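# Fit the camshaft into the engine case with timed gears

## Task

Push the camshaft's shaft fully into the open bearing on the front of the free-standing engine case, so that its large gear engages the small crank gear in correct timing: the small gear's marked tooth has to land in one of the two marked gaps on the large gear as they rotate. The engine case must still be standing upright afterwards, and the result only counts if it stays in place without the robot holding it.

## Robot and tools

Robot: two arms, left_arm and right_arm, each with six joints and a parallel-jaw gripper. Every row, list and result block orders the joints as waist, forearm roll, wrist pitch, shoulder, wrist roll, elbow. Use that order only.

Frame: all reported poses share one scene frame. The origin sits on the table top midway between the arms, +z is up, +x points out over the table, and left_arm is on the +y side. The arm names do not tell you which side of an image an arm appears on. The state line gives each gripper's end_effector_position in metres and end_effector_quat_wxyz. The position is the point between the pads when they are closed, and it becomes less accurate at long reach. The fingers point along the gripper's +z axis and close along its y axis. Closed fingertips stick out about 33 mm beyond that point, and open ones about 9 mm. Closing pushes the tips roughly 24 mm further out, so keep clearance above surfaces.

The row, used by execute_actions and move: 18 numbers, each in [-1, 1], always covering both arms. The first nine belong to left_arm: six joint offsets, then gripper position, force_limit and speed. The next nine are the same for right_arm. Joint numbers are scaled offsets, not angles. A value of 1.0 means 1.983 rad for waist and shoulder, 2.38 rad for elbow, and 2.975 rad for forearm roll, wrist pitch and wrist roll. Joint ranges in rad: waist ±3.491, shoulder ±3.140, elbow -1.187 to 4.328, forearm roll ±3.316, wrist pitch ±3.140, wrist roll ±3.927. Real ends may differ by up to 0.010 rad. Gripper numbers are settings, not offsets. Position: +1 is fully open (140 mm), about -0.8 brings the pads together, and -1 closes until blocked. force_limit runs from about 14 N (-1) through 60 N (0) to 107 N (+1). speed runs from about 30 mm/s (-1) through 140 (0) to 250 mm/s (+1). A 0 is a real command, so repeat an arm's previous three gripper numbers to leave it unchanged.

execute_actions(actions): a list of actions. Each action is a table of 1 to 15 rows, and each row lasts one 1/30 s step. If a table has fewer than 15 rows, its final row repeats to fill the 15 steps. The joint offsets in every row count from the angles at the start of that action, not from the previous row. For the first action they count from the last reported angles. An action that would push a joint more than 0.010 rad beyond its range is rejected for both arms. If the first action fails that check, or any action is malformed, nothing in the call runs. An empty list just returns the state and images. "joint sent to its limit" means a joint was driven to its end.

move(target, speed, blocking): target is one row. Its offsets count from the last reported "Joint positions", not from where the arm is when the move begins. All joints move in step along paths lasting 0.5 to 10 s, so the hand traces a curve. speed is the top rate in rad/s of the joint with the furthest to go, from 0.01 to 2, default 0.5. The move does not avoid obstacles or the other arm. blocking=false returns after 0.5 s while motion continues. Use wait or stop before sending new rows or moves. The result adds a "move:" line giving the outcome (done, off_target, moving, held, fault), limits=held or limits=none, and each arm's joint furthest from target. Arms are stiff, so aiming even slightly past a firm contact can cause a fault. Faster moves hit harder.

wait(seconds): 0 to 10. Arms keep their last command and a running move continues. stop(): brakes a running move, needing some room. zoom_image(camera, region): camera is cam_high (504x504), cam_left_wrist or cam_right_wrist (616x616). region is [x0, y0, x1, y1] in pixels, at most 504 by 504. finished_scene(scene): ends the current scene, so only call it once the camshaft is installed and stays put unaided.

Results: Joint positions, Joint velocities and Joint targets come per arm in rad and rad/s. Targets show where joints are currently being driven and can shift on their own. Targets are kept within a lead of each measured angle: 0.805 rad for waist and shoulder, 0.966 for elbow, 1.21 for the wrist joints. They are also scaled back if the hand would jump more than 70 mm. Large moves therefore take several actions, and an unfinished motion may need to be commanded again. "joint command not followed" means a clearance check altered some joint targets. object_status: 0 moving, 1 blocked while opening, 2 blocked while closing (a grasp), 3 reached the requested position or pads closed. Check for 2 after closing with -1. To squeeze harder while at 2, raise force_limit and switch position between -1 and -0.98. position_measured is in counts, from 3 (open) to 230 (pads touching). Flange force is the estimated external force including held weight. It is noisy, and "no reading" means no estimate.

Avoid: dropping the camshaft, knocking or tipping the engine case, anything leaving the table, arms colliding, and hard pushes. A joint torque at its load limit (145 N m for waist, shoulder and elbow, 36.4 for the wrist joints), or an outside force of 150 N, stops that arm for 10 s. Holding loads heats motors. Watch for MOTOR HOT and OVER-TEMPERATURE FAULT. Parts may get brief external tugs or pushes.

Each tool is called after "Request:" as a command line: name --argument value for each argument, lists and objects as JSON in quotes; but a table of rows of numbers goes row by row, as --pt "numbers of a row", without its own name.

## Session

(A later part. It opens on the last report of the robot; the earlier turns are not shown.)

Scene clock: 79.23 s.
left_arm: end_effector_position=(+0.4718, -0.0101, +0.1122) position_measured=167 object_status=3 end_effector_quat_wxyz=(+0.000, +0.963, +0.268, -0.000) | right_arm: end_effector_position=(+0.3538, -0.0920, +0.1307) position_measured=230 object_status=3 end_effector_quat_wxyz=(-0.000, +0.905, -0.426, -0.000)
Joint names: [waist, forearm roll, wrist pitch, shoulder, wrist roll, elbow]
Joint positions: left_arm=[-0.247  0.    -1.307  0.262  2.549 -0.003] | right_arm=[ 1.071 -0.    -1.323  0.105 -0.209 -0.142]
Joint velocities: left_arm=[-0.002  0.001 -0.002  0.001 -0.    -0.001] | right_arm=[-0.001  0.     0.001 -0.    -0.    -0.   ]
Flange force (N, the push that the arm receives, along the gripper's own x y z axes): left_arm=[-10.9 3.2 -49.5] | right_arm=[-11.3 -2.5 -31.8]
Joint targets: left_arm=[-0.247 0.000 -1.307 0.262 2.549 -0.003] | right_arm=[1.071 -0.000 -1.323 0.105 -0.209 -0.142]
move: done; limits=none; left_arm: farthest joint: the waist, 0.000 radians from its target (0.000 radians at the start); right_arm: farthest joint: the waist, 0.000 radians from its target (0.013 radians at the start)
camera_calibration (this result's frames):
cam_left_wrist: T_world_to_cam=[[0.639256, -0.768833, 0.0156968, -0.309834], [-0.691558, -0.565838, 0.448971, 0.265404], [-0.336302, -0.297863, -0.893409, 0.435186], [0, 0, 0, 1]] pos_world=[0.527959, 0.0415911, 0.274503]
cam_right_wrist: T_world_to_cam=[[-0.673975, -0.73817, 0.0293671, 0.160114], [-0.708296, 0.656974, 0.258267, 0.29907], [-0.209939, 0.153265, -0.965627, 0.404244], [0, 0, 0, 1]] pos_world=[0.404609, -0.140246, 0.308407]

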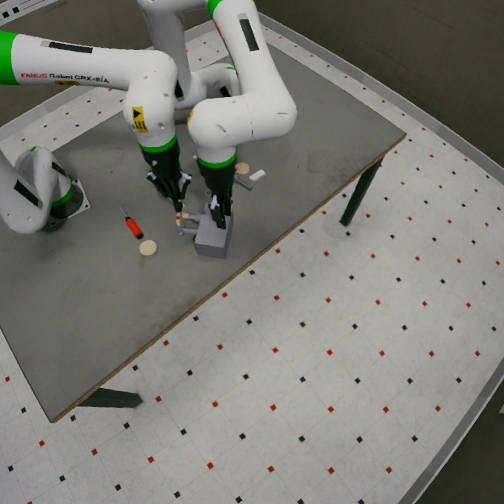

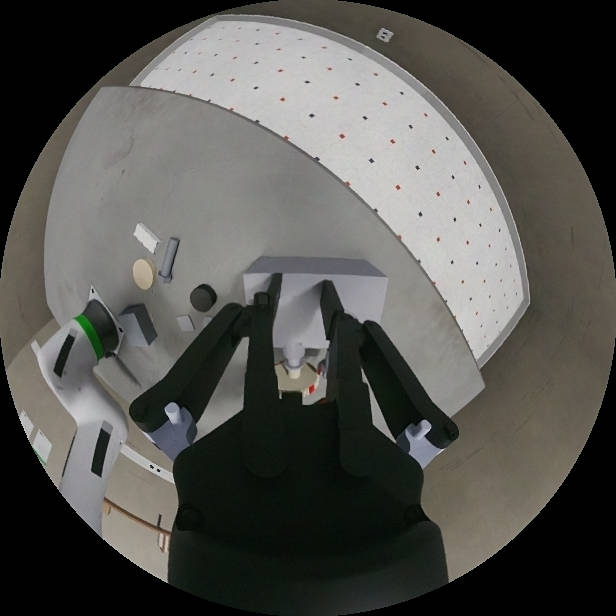

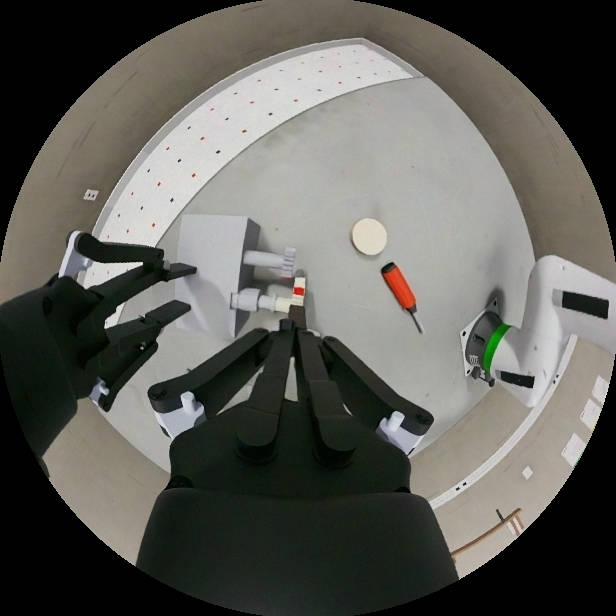

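Request:
move --target '[0,0,0,0,0,0,-0.3,0,0,0,0,-0.0016,-0.0007,0,0.0014,-1,-1,-1]' --speed 0.02

Request:
move --target '[0,0,0,0,0,0,-0.3,0,0,-0.0383,0,0.0003,-0.0038,0.0255,-0.0035,-1,-1,-1]' --speed 0.08

Request:
move --target '[0,0,0,0,0,0,-0.3,0,0,0,0,0.0056,0.0025,0,-0.0049,-1,-1,-1]' --speed 0.01

Request:
zoom_image --camera "cam_left_wrist" --region '[260, 330, 350, 410]'

Request:
zoom_image --camera "cam_right_wrist" --region '[220, 240, 370, 370]'

Scene clock: 80.37 s.
left_arm: end_effector_position=(+0.4718, -0.0101, +0.1122) position_measured=167 object_status=3 end_effector_quat_wxyz=(+0.000, +0.963, +0.268, -0.000) | right_arm: end_effector_position=(+0.3538, -0.0921, +0.1327) position_measured=230 object_status=3 end_effector_quat_wxyz=(+0.000, +0.905, -0.426, -0.000)
Joint names: [waist, forearm roll, wrist pitch, shoulder, wrist roll, elbow]
Joint positions: left_arm=[-0.247  0.    -1.307  0.262  2.549 -0.003] | right_arm=[ 1.071 -0.    -1.328  0.104 -0.209 -0.139]
Joint velocities: left_arm=[-0.001 -0.001  0.     0.001 -0.    -0.   ] | right_arm=[ 0.     0.    -0.001  0.     0.    -0.   ]
Flange force (N, the push that the arm receives, along the gripper's own x y z axes): left_arm=[-11.6 5.4 -49.1] | right_arm=[1.2 -3.6 -2.7]
Joint targets: left_arm=[-0.247 0.000 -1.307 0.262 2.549 -0.003] | right_arm=[1.071 -0.000 -1.328 0.104 -0.209 -0.139]
move: done; limits=none; left_arm: farthest joint: the waist, 0.000 radians from its target (0.000 radians at the start); right_arm: farthest joint: the waist, 0.000 radians from its target (0.000 radians at the start)
camera_calibration (this result's frames):
cam_left_wrist: T_world_to_cam=[[0.639256, -0.768833, 0.0156966, -0.309833], [-0.691558, -0.565838, 0.448971, 0.265404], [-0.336302, -0.297863, -0.893409, 0.435186], [0, 0, 0, 1]] pos_world=[0.527959, 0.0415911, 0.274503]
cam_right_wrist: T_world_to_cam=[[-0.674052, -0.738099, 0.0294094, 0.159984], [-0.70822, 0.657057, 0.258264, 0.298582], [-0.209948, 0.153255, -0.965627, 0.406215], [0, 0, 0, 1]] pos_world=[0.404584, -0.140356, 0.310433]

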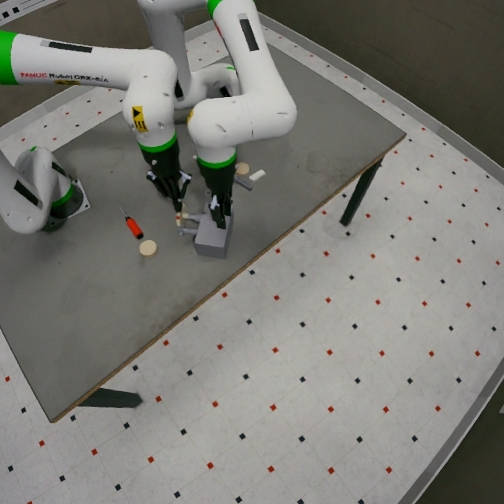

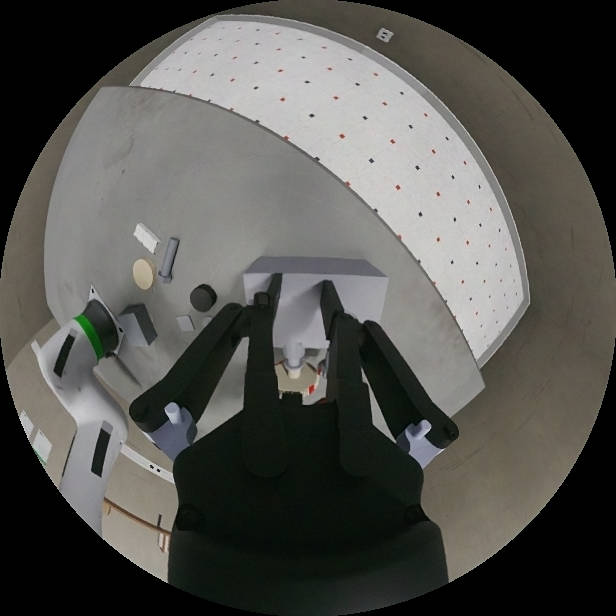

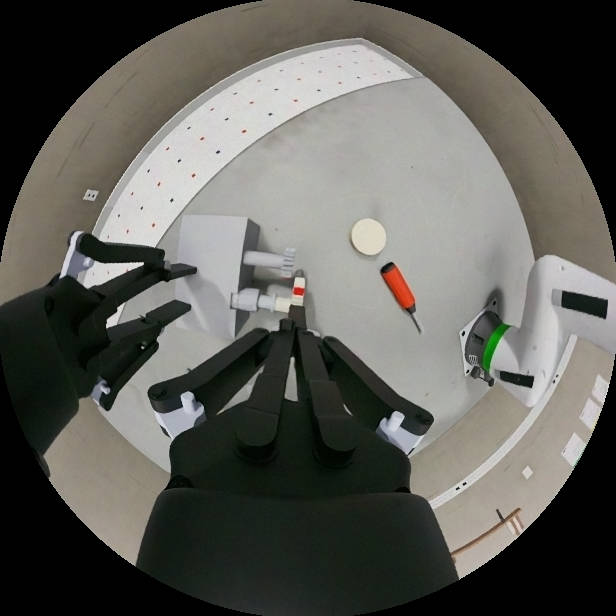

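Scene clock: 81.57 s.
left_arm: end_effector_position=(+0.4718, -0.0101, +0.1122) position_measured=167 object_status=3 end_effector_quat_wxyz=(+0.000, +0.963, +0.268, -0.000) | right_arm: end_effector_position=(+0.3717, -0.1246, +0.1327) position_measured=230 object_status=3 end_effector_quat_wxyz=(-0.000, +0.905, -0.426, -0.000)
Joint names: [waist, forearm roll, wrist pitch, shoulder, wrist roll, elbow]
Joint positions: left_arm=[-0.247  0.    -1.307  0.262  2.549 -0.003] | right_arm=[ 0.995 -0.    -1.327  0.096 -0.133 -0.147]
Joint velocities: left_arm=[ 0.     0.001  0.    -0.001 -0.    -0.   ] | right_arm=[-0.001 -0.002  0.001 -0.     0.     0.   ]
Flange force (N, the push that the arm receives, along the gripper's own x y z axes): left_arm=[-10.8 6.2 -49.7] | right_arm=[1.0 -2.6 -2.3]
Joint targets: left_arm=[-0.247 0.000 -1.307 0.262 2.549 -0.003] | right_arm=[0.995 -0.000 -1.327 0.096 -0.133 -0.147]
move: done; limits=none; left_arm: farthest joint: the waist, 0.000 radians from its target (0.000 radians at the start); right_arm: farthest joint: the waist, 0.000 radians from its target (0.076 radians at the start)
camera_calibration (this result's frames):
cam_left_wrist: T_world_to_cam=[[0.639256, -0.768833, 0.0156966, -0.309833], [-0.691558, -0.565838, 0.448971, 0.265404], [-0.336302, -0.297863, -0.893409, 0.435186], [0, 0, 0, 1]] pos_world=[0.527959, 0.0415911, 0.274503]
cam_right_wrist: T_world_to_cam=[[-0.674114, -0.738046, 0.0292855, 0.1481], [-0.708187, 0.657089, 0.258273, 0.332642], [-0.209861, 0.153366, -0.965628, 0.414921], [0, 0, 0, 1]] pos_world=[0.422485, -0.172906, 0.31041]

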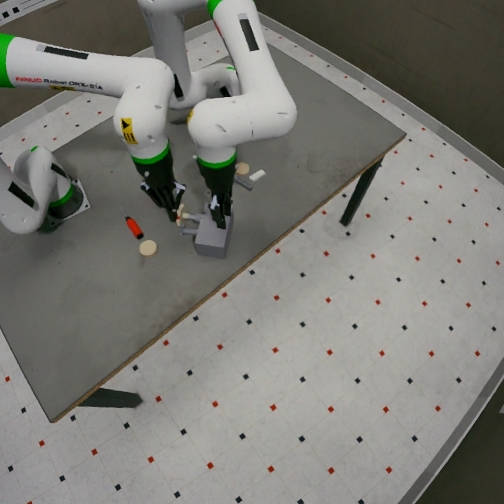

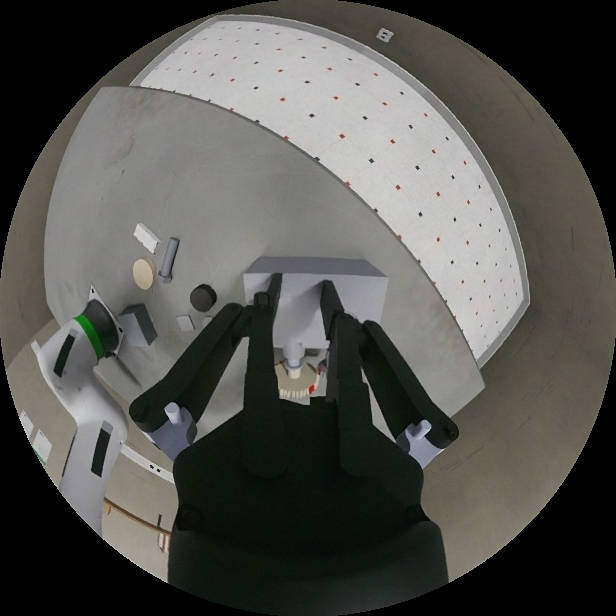

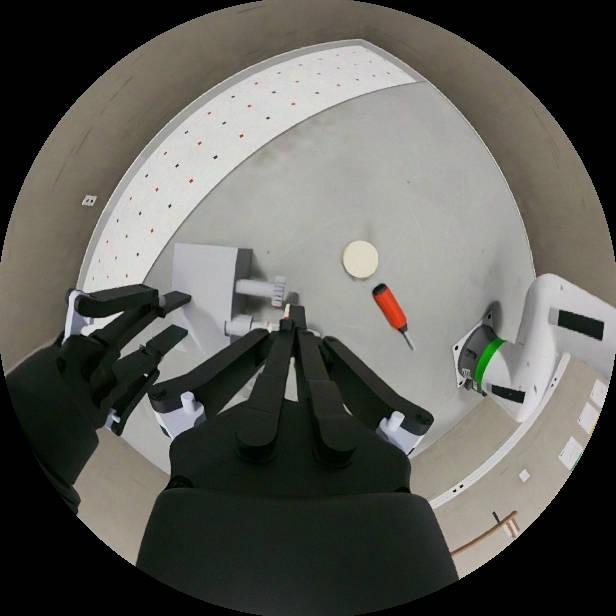

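Scene clock: 83.47 s.
left_arm: end_effector_position=(+0.4718, -0.0101, +0.1122) position_measured=167 object_status=3 end_effector_quat_wxyz=(+0.000, +0.963, +0.268, -0.000) | right_arm: end_effector_position=(+0.3719, -0.1244, +0.1256) position_measured=230 object_status=3 end_effector_quat_wxyz=(-0.000, +0.905, -0.426, -0.000)
Joint names: [waist, forearm roll, wrist pitch, shoulder, wrist roll, elbow]
Joint positions: left_arm=[-0.247  0.    -1.307  0.262  2.549 -0.003] | right_arm=[ 0.995 -0.    -1.31   0.101 -0.133 -0.159]
Joint velocities: left_arm=[-0.001 -0.001 -0.002  0.    -0.     0.001] | right_arm=[ 0.001 -0.002  0.001  0.    -0.    -0.   ]
Flange force (N, the push that the arm receives, along the gripper's own x y z axes): left_arm=[-9.1 5.2 -47.3] | right_arm=[1.0 -0.7 -1.6]
Joint targets: left_arm=[-0.247 0.000 -1.307 0.262 2.549 -0.003] | right_arm=[0.995 -0.000 -1.310 0.101 -0.133 -0.159]
move: done; limits=none; left_arm: farthest joint: the waist, 0.000 radians from its target (0.000 radians at the start); right_arm: farthest joint: the waist, 0.000 radians from its target (0.000 radians at the start)
camera_calibration (this result's frames):
cam_left_wrist: T_world_to_cam=[[0.639256, -0.768834, 0.0156966, -0.309833], [-0.691558, -0.565838, 0.448971, 0.265404], [-0.336302, -0.297863, -0.893409, 0.435186], [0, 0, 0, 1]] pos_world=[0.527959, 0.0415911, 0.274503]
cam_right_wrist: T_world_to_cam=[[-0.674122, -0.738041, 0.0292421, 0.148571], [-0.708188, 0.657088, 0.258272, 0.334484], [-0.20983, 0.153398, -0.96563, 0.408048], [0, 0, 0, 1]] pos_world=[0.422654, -0.172728, 0.303291]

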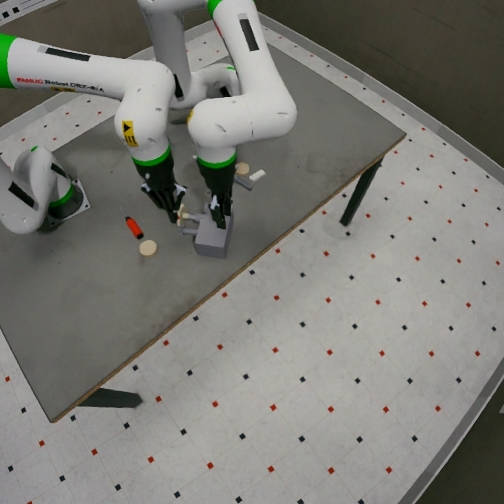

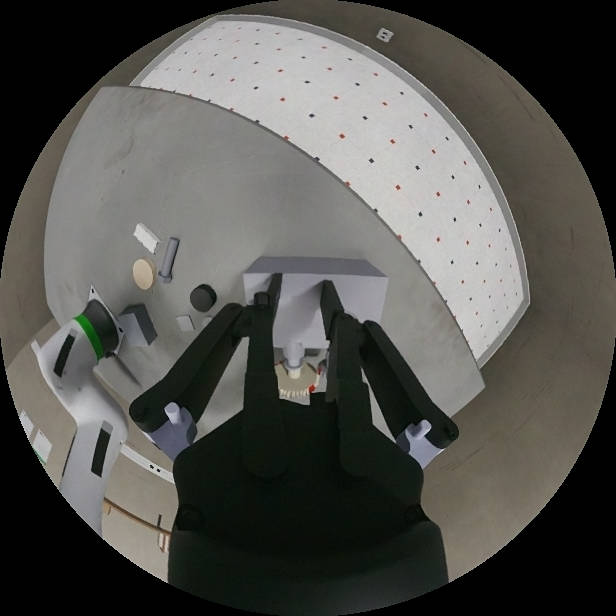

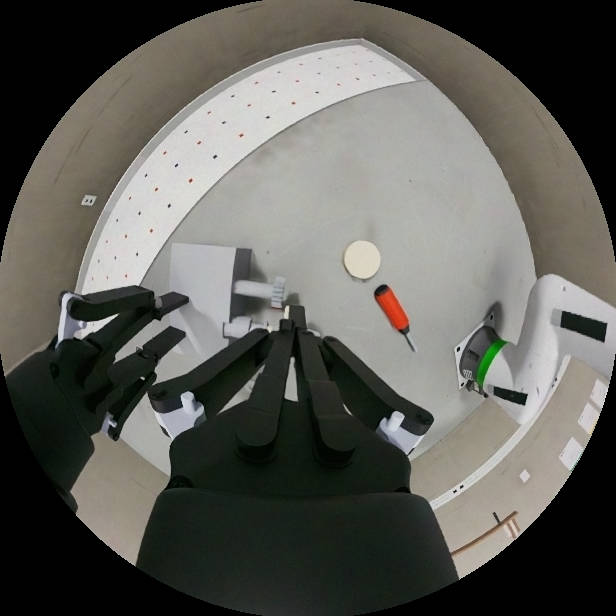

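Region (260, 330, 350, 410) of cam_left_wrist's 616x616 image, scaled by 5.600, with more detail than that image has.

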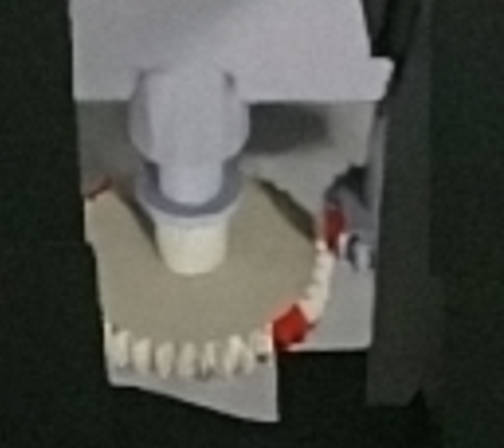

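Region (220, 240, 370, 370) of cam_right_wrist's 616x616 image, scaled by 3.360, with more detail than that image has; it fills the top 437 rows of this view, and the rest is white.

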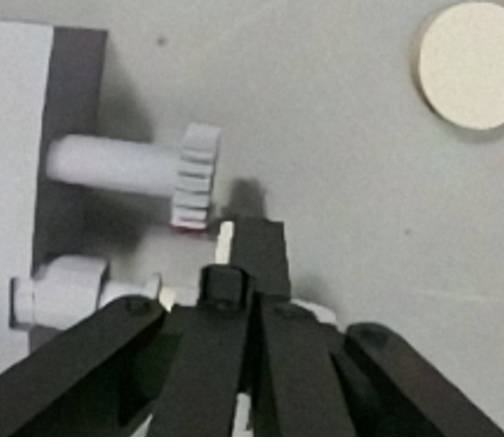

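Request:
move --target '[0,0,0,0,0,0,-0.3,0,0,0,0,0.0024,0.0011,0,-0.0021,-1,-1,-1]' --speed 0.01

Request:
zoom_image --camera "cam_left_wrist" --region '[260, 330, 350, 410]'

Scene clock: 84.57 s.
left_arm: end_effector_position=(+0.4718, -0.0101, +0.1122) position_measured=167 object_status=3 end_effector_quat_wxyz=(+0.000, +0.963, +0.268, -0.000) | right_arm: end_effector_position=(+0.3720, -0.1244, +0.1225) position_measured=230 object_status=3 end_effector_quat_wxyz=(-0.000, +0.905, -0.426, -0.000)
Joint names: [waist, forearm roll, wrist pitch, shoulder, wrist roll, elbow]
Joint positions: left_arm=[-0.247  0.    -1.307  0.262  2.549 -0.003] | right_arm=[ 0.995 -0.    -1.303  0.104 -0.133 -0.164]
Joint velocities: left_arm=[ 0.001  0.    -0.001  0.001  0.001  0.   ] | right_arm=[-0.     0.001 -0.    -0.    -0.     0.   ]
Flange force (N, the push that the arm receives, along the gripper's own x y z axes): left_arm=[-13.2 2.2 -48.8] | right_arm=[0.5 -1.9 -1.5]
Joint targets: left_arm=[-0.247 0.000 -1.307 0.262 2.549 -0.003] | right_arm=[0.995 -0.000 -1.303 0.104 -0.133 -0.164]
move: done; limits=none; left_arm: farthest joint: the waist, 0.000 radians from its target (0.000 radians at the start); right_arm: farthest joint: the waist, 0.000 radians from its target (0.000 radians at the start)
camera_calibration (this result's frames):
cam_left_wrist: T_world_to_cam=[[0.639256, -0.768833, 0.0156967, -0.309834], [-0.691558, -0.565838, 0.448971, 0.265404], [-0.336302, -0.297863, -0.893409, 0.435186], [0, 0, 0, 1]] pos_world=[0.527959, 0.0415911, 0.274503]
cam_right_wrist: T_world_to_cam=[[-0.674123, -0.738038, 0.0292778, 0.148728], [-0.70818, 0.657097, 0.258272, 0.335276], [-0.209853, 0.153373, -0.965629, 0.405091], [0, 0, 0, 1]] pos_world=[0.422706, -0.172672, 0.300221]

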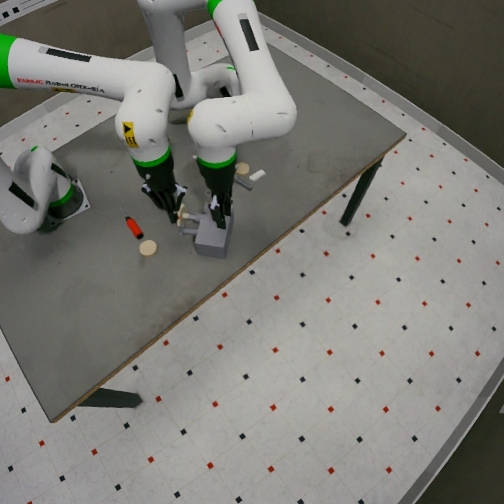

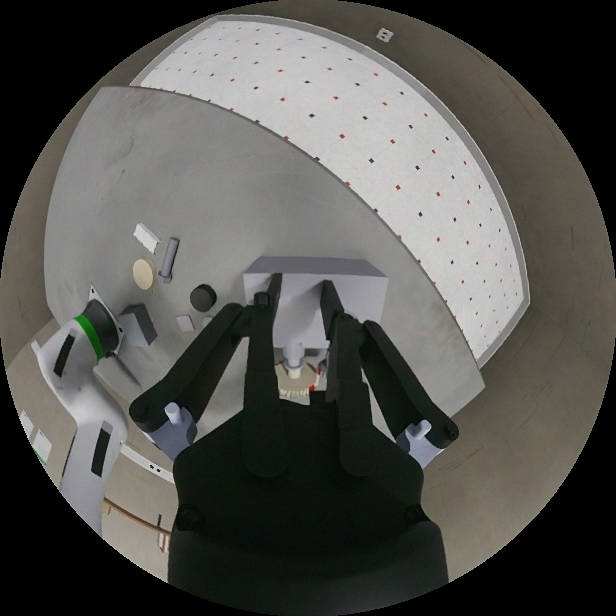

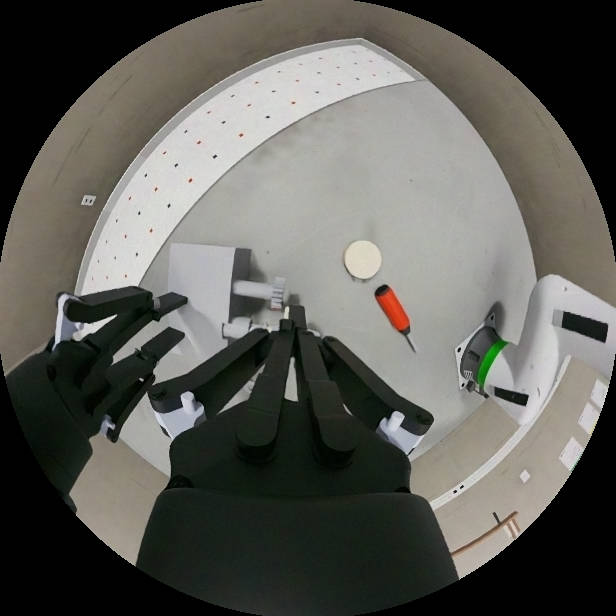

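Region (260, 330, 350, 410) of cam_left_wrist's 616x616 image, scaled by 5.600, with more detail than that image has.

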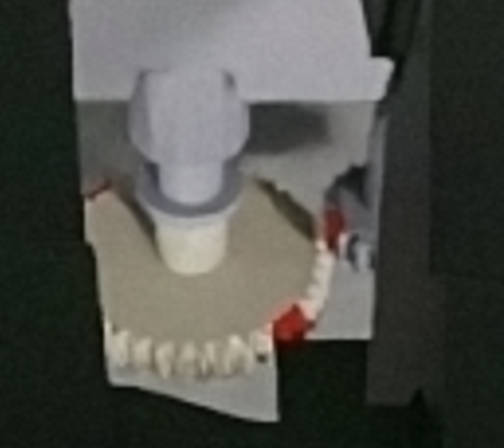

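Down 3, out 2.

Request:
move --target '[0,0,0,0,0,0,-0.3,0,0,-0.0021,0,0.0024,0.0013,0.0014,-0.0019,-1,-1,-1]' --speed 0.01

Request:
zoom_image --camera "cam_left_wrist" --region '[260, 330, 350, 410]'

Scene clock: 85.67 s.
left_arm: end_effector_position=(+0.4718, -0.0101, +0.1122) position_measured=167 object_status=3 end_effector_quat_wxyz=(+0.000, +0.963, +0.268, -0.000) | right_arm: end_effector_position=(+0.3732, -0.1259, +0.1195) position_measured=230 object_status=3 end_effector_quat_wxyz=(-0.000, +0.905, -0.426, -0.000)
Joint names: [waist, forearm roll, wrist pitch, shoulder, wrist roll, elbow]
Joint positions: left_arm=[-0.247  0.    -1.307  0.262  2.549 -0.003] | right_arm=[ 0.991 -0.    -1.296  0.106 -0.129 -0.169]
Joint velocities: left_arm=[-0.     0.     0.001  0.001  0.    -0.   ] | right_arm=[-0. -0.  0.  0. -0. -0.]
Flange force (N, the push that the arm receives, along the gripper's own x y z axes): left_arm=[-10.9 3.5 -48.6] | right_arm=[8.4 -0.1 -18.7]
Joint targets: left_arm=[-0.247 0.000 -1.307 0.262 2.549 -0.003] | right_arm=[0.991 -0.000 -1.296 0.106 -0.129 -0.169]
move: done; limits=none; left_arm: farthest joint: the waist, 0.000 radians from its target (0.000 radians at the start); right_arm: farthest joint: the waist, 0.000 radians from its target (0.005 radians at the start)
camera_calibration (this result's frames):
cam_left_wrist: T_world_to_cam=[[0.639257, -0.768833, 0.0156967, -0.309834], [-0.691558, -0.565838, 0.448971, 0.265404], [-0.336302, -0.297863, -0.893408, 0.435186], [0, 0, 0, 1]] pos_world=[0.527959, 0.0415911, 0.274503]
cam_right_wrist: T_world_to_cam=[[-0.674123, -0.738041, 0.0292378, 0.148508], [-0.708201, 0.657097, 0.258216, 0.337938], [-0.209786, 0.153363, -0.965645, 0.40262], [0, 0, 0, 1]] pos_world=[0.423905, -0.1742, 0.297185]

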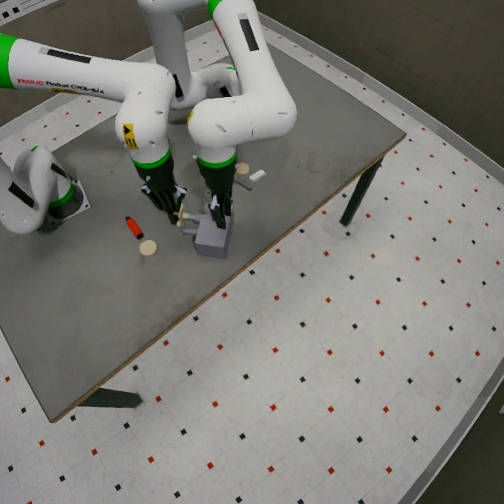

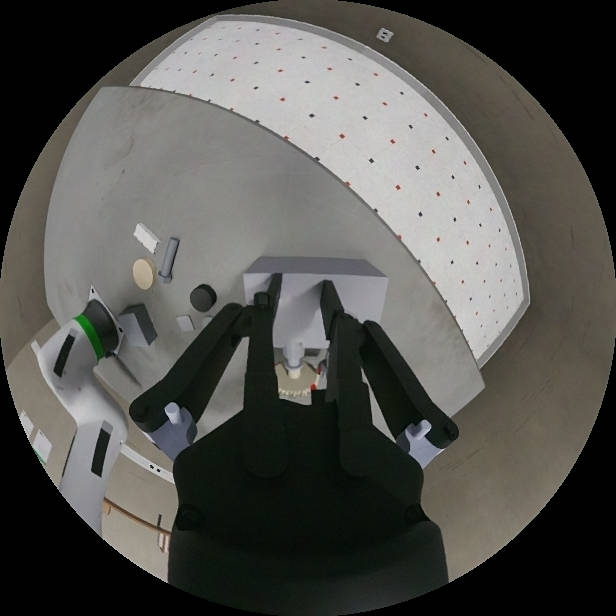

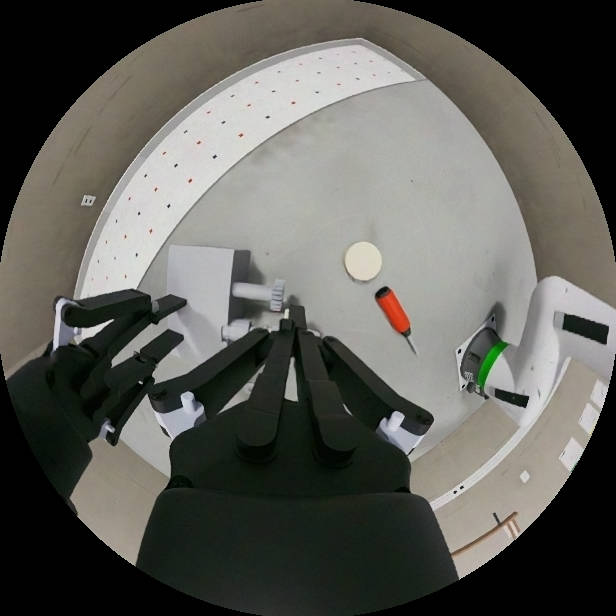

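Region (260, 330, 350, 410) of cam_left_wrist's 616x616 image, scaled by 5.600, with more detail than that image has.

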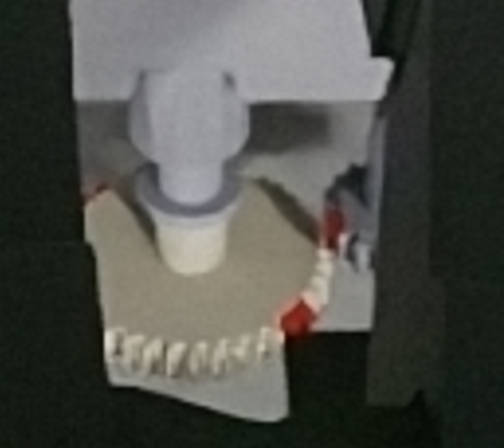

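Request:
move --target '[0,0,0,0,0,0,-0.3,0,0,-0.0047,0,0.0032,0.0021,0.003,-0.0022,-1,-1,-1]' --speed 0.01

Request:
zoom_image --camera "cam_left_wrist" --region '[260, 330, 350, 410]'

Request:
move --target '[0,0,0,0,0,0,-0.3,0,0,-0.003,0,0.0032,0.002,0.002,-0.0024,-1,-1,-1]' --speed 0.01

Request:
zoom_image --camera "cam_left_wrist" --region '[260, 330, 350, 410]'

Scene clock: 87.10 s.
left_arm: end_effector_position=(+0.4718, -0.0101, +0.1122) position_measured=167 object_status=3 end_effector_quat_wxyz=(+0.000, +0.963, +0.268, -0.000) | right_arm: end_effector_position=(+0.3758, -0.1293, +0.1154) position_measured=230 object_status=3 end_effector_quat_wxyz=(-0.000, +0.904, -0.427, -0.000)
Joint names: [waist, forearm roll, wrist pitch, shoulder, wrist roll, elbow]
Joint positions: left_arm=[-0.247  0.    -1.307  0.262  2.549 -0.003] | right_arm=[ 0.982 -0.    -1.287  0.11  -0.12  -0.174]
Joint velocities: left_arm=[-0.001 -0.    -0.001 -0.     0.     0.001] | right_arm=[ 0.001  0.    -0.001  0.     0.001  0.   ]
Flange force (N, the push that the arm receives, along the gripper's own x y z axes): left_arm=[-10.5 3.0 -47.8] | right_arm=[2.3 -2.2 -2.3]
Joint targets: left_arm=[-0.247 0.000 -1.307 0.262 2.549 -0.003] | right_arm=[0.982 -0.000 -1.287 0.110 -0.120 -0.174]
move: done; limits=none; left_arm: farthest joint: the waist, 0.000 radians from its target (0.000 radians at the start); right_arm: farthest joint: the waist, 0.000 radians from its target (0.010 radians at the start)
camera_calibration (this result's frames):
cam_left_wrist: T_world_to_cam=[[0.639257, -0.768833, 0.0156965, -0.309833], [-0.691558, -0.565838, 0.448971, 0.265404], [-0.336302, -0.297863, -0.893409, 0.435186], [0, 0, 0, 1]] pos_world=[0.527959, 0.0415911, 0.274503]
cam_right_wrist: T_world_to_cam=[[-0.674427, -0.737766, 0.0291367, 0.148123], [-0.707938, 0.65736, 0.258266, 0.343017], [-0.209693, 0.153555, -0.965634, 0.39974], [0, 0, 0, 1]] pos_world=[0.426556, -0.177588, 0.293097]

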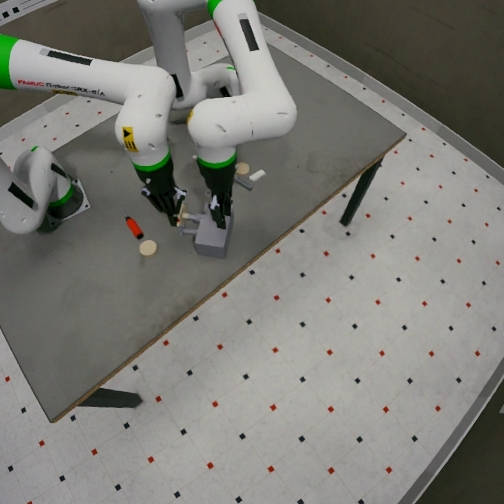

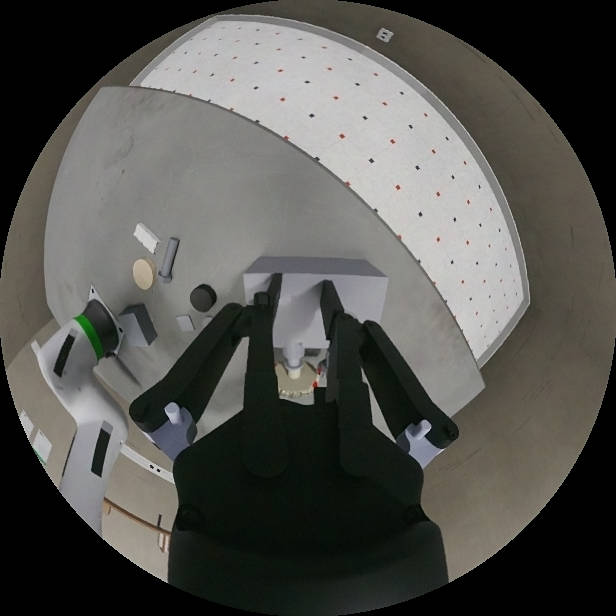

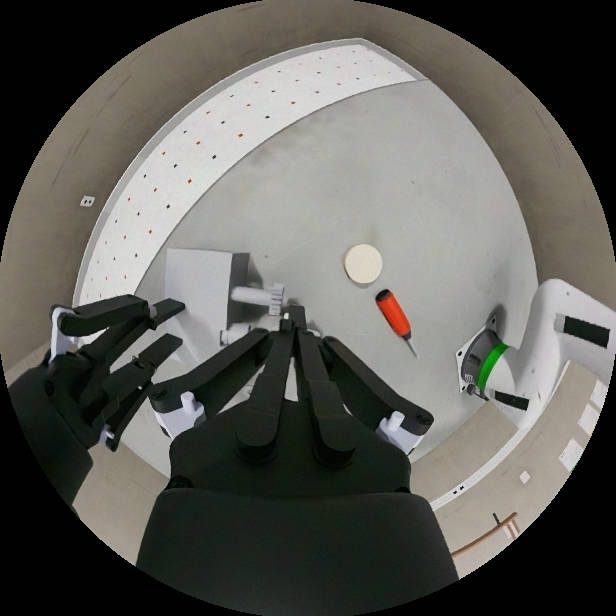

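Region (260, 330, 350, 410) of cam_left_wrist's 616x616 image, scaled by 5.600, with more detail than that image has.

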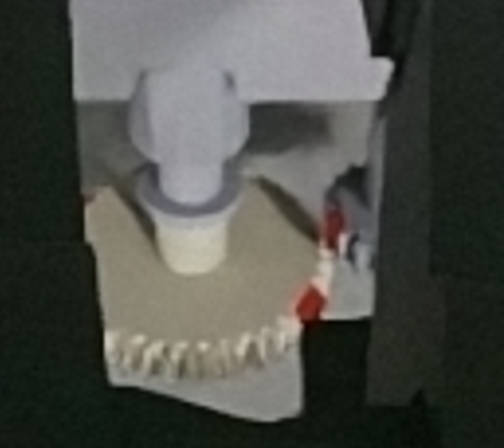

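Scene clock: 88.27 s.
left_arm: end_effector_position=(+0.4718, -0.0101, +0.1122) position_measured=167 object_status=3 end_effector_quat_wxyz=(+0.000, +0.963, +0.268, -0.000) | right_arm: end_effector_position=(+0.3775, -0.1314, +0.1112) position_measured=230 object_status=3 end_effector_quat_wxyz=(-0.000, +0.904, -0.427, -0.000)
Joint names: [waist, forearm roll, wrist pitch, shoulder, wrist roll, elbow]
Joint positions: left_arm=[-0.247  0.    -1.307  0.262  2.549 -0.003] | right_arm=[ 0.976 -0.    -1.277  0.114 -0.114 -0.18 ]
Joint velocities: left_arm=[-0.002 -0.001 -0.    -0.001 -0.    -0.001] | right_arm=[ 0.001 -0.     0.002  0.     0.    -0.   ]
Flange force (N, the push that the arm receives, along the gripper's own x y z axes): left_arm=[-11.2 2.3 -47.4] | right_arm=[0.9 -2.7 -2.1]
Joint targets: left_arm=[-0.247 0.000 -1.307 0.262 2.549 -0.003] | right_arm=[0.976 -0.000 -1.277 0.114 -0.114 -0.180]
move: done; limits=none; left_arm: farthest joint: the waist, 0.000 radians from its target (0.000 radians at the start); right_arm: farthest joint: the waist, 0.000 radians from its target (0.006 radians at the start)
camera_calibration (this result's frames):
cam_left_wrist: T_world_to_cam=[[0.639256, -0.768833, 0.0156965, -0.309833], [-0.691558, -0.565838, 0.448971, 0.265404], [-0.336302, -0.297863, -0.893408, 0.435186], [0, 0, 0, 1]] pos_world=[0.527959, 0.0415911, 0.274503]
cam_right_wrist: T_world_to_cam=[[-0.674425, -0.737762, 0.0292917, 0.147762], [-0.70791, 0.65739, 0.258267, 0.346713], [-0.209796, 0.153446, -0.965629, 0.396426], [0, 0, 0, 1]] pos_world=[0.428265, -0.179743, 0.288928]

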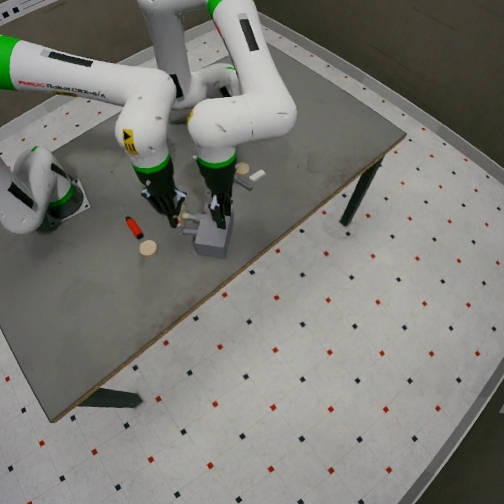

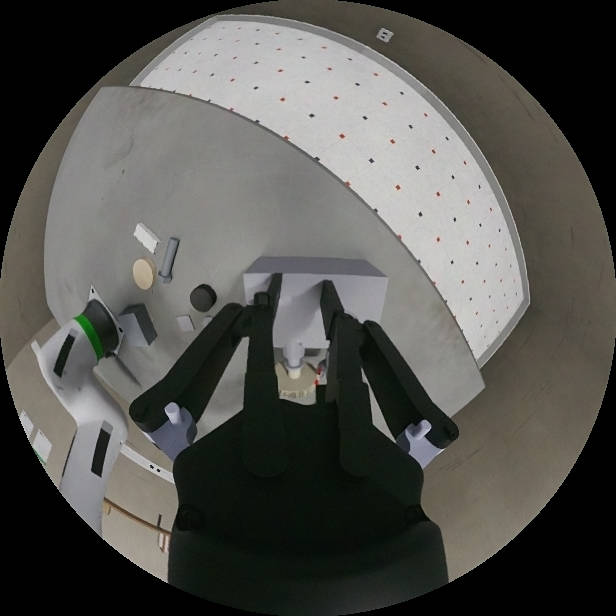

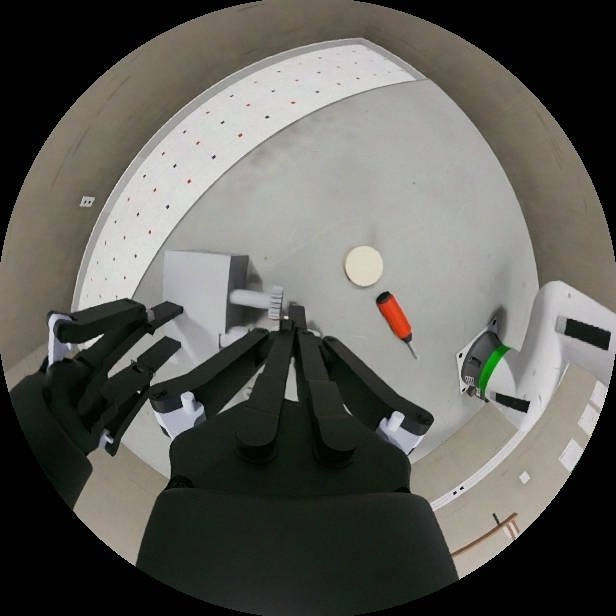

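Region (260, 330, 350, 410) of cam_left_wrist's 616x616 image, scaled by 5.600, with more detail than that image has.

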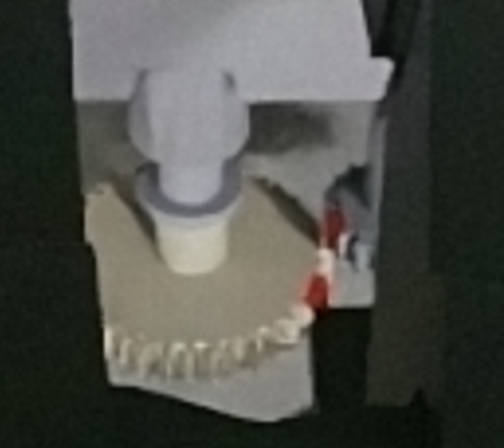

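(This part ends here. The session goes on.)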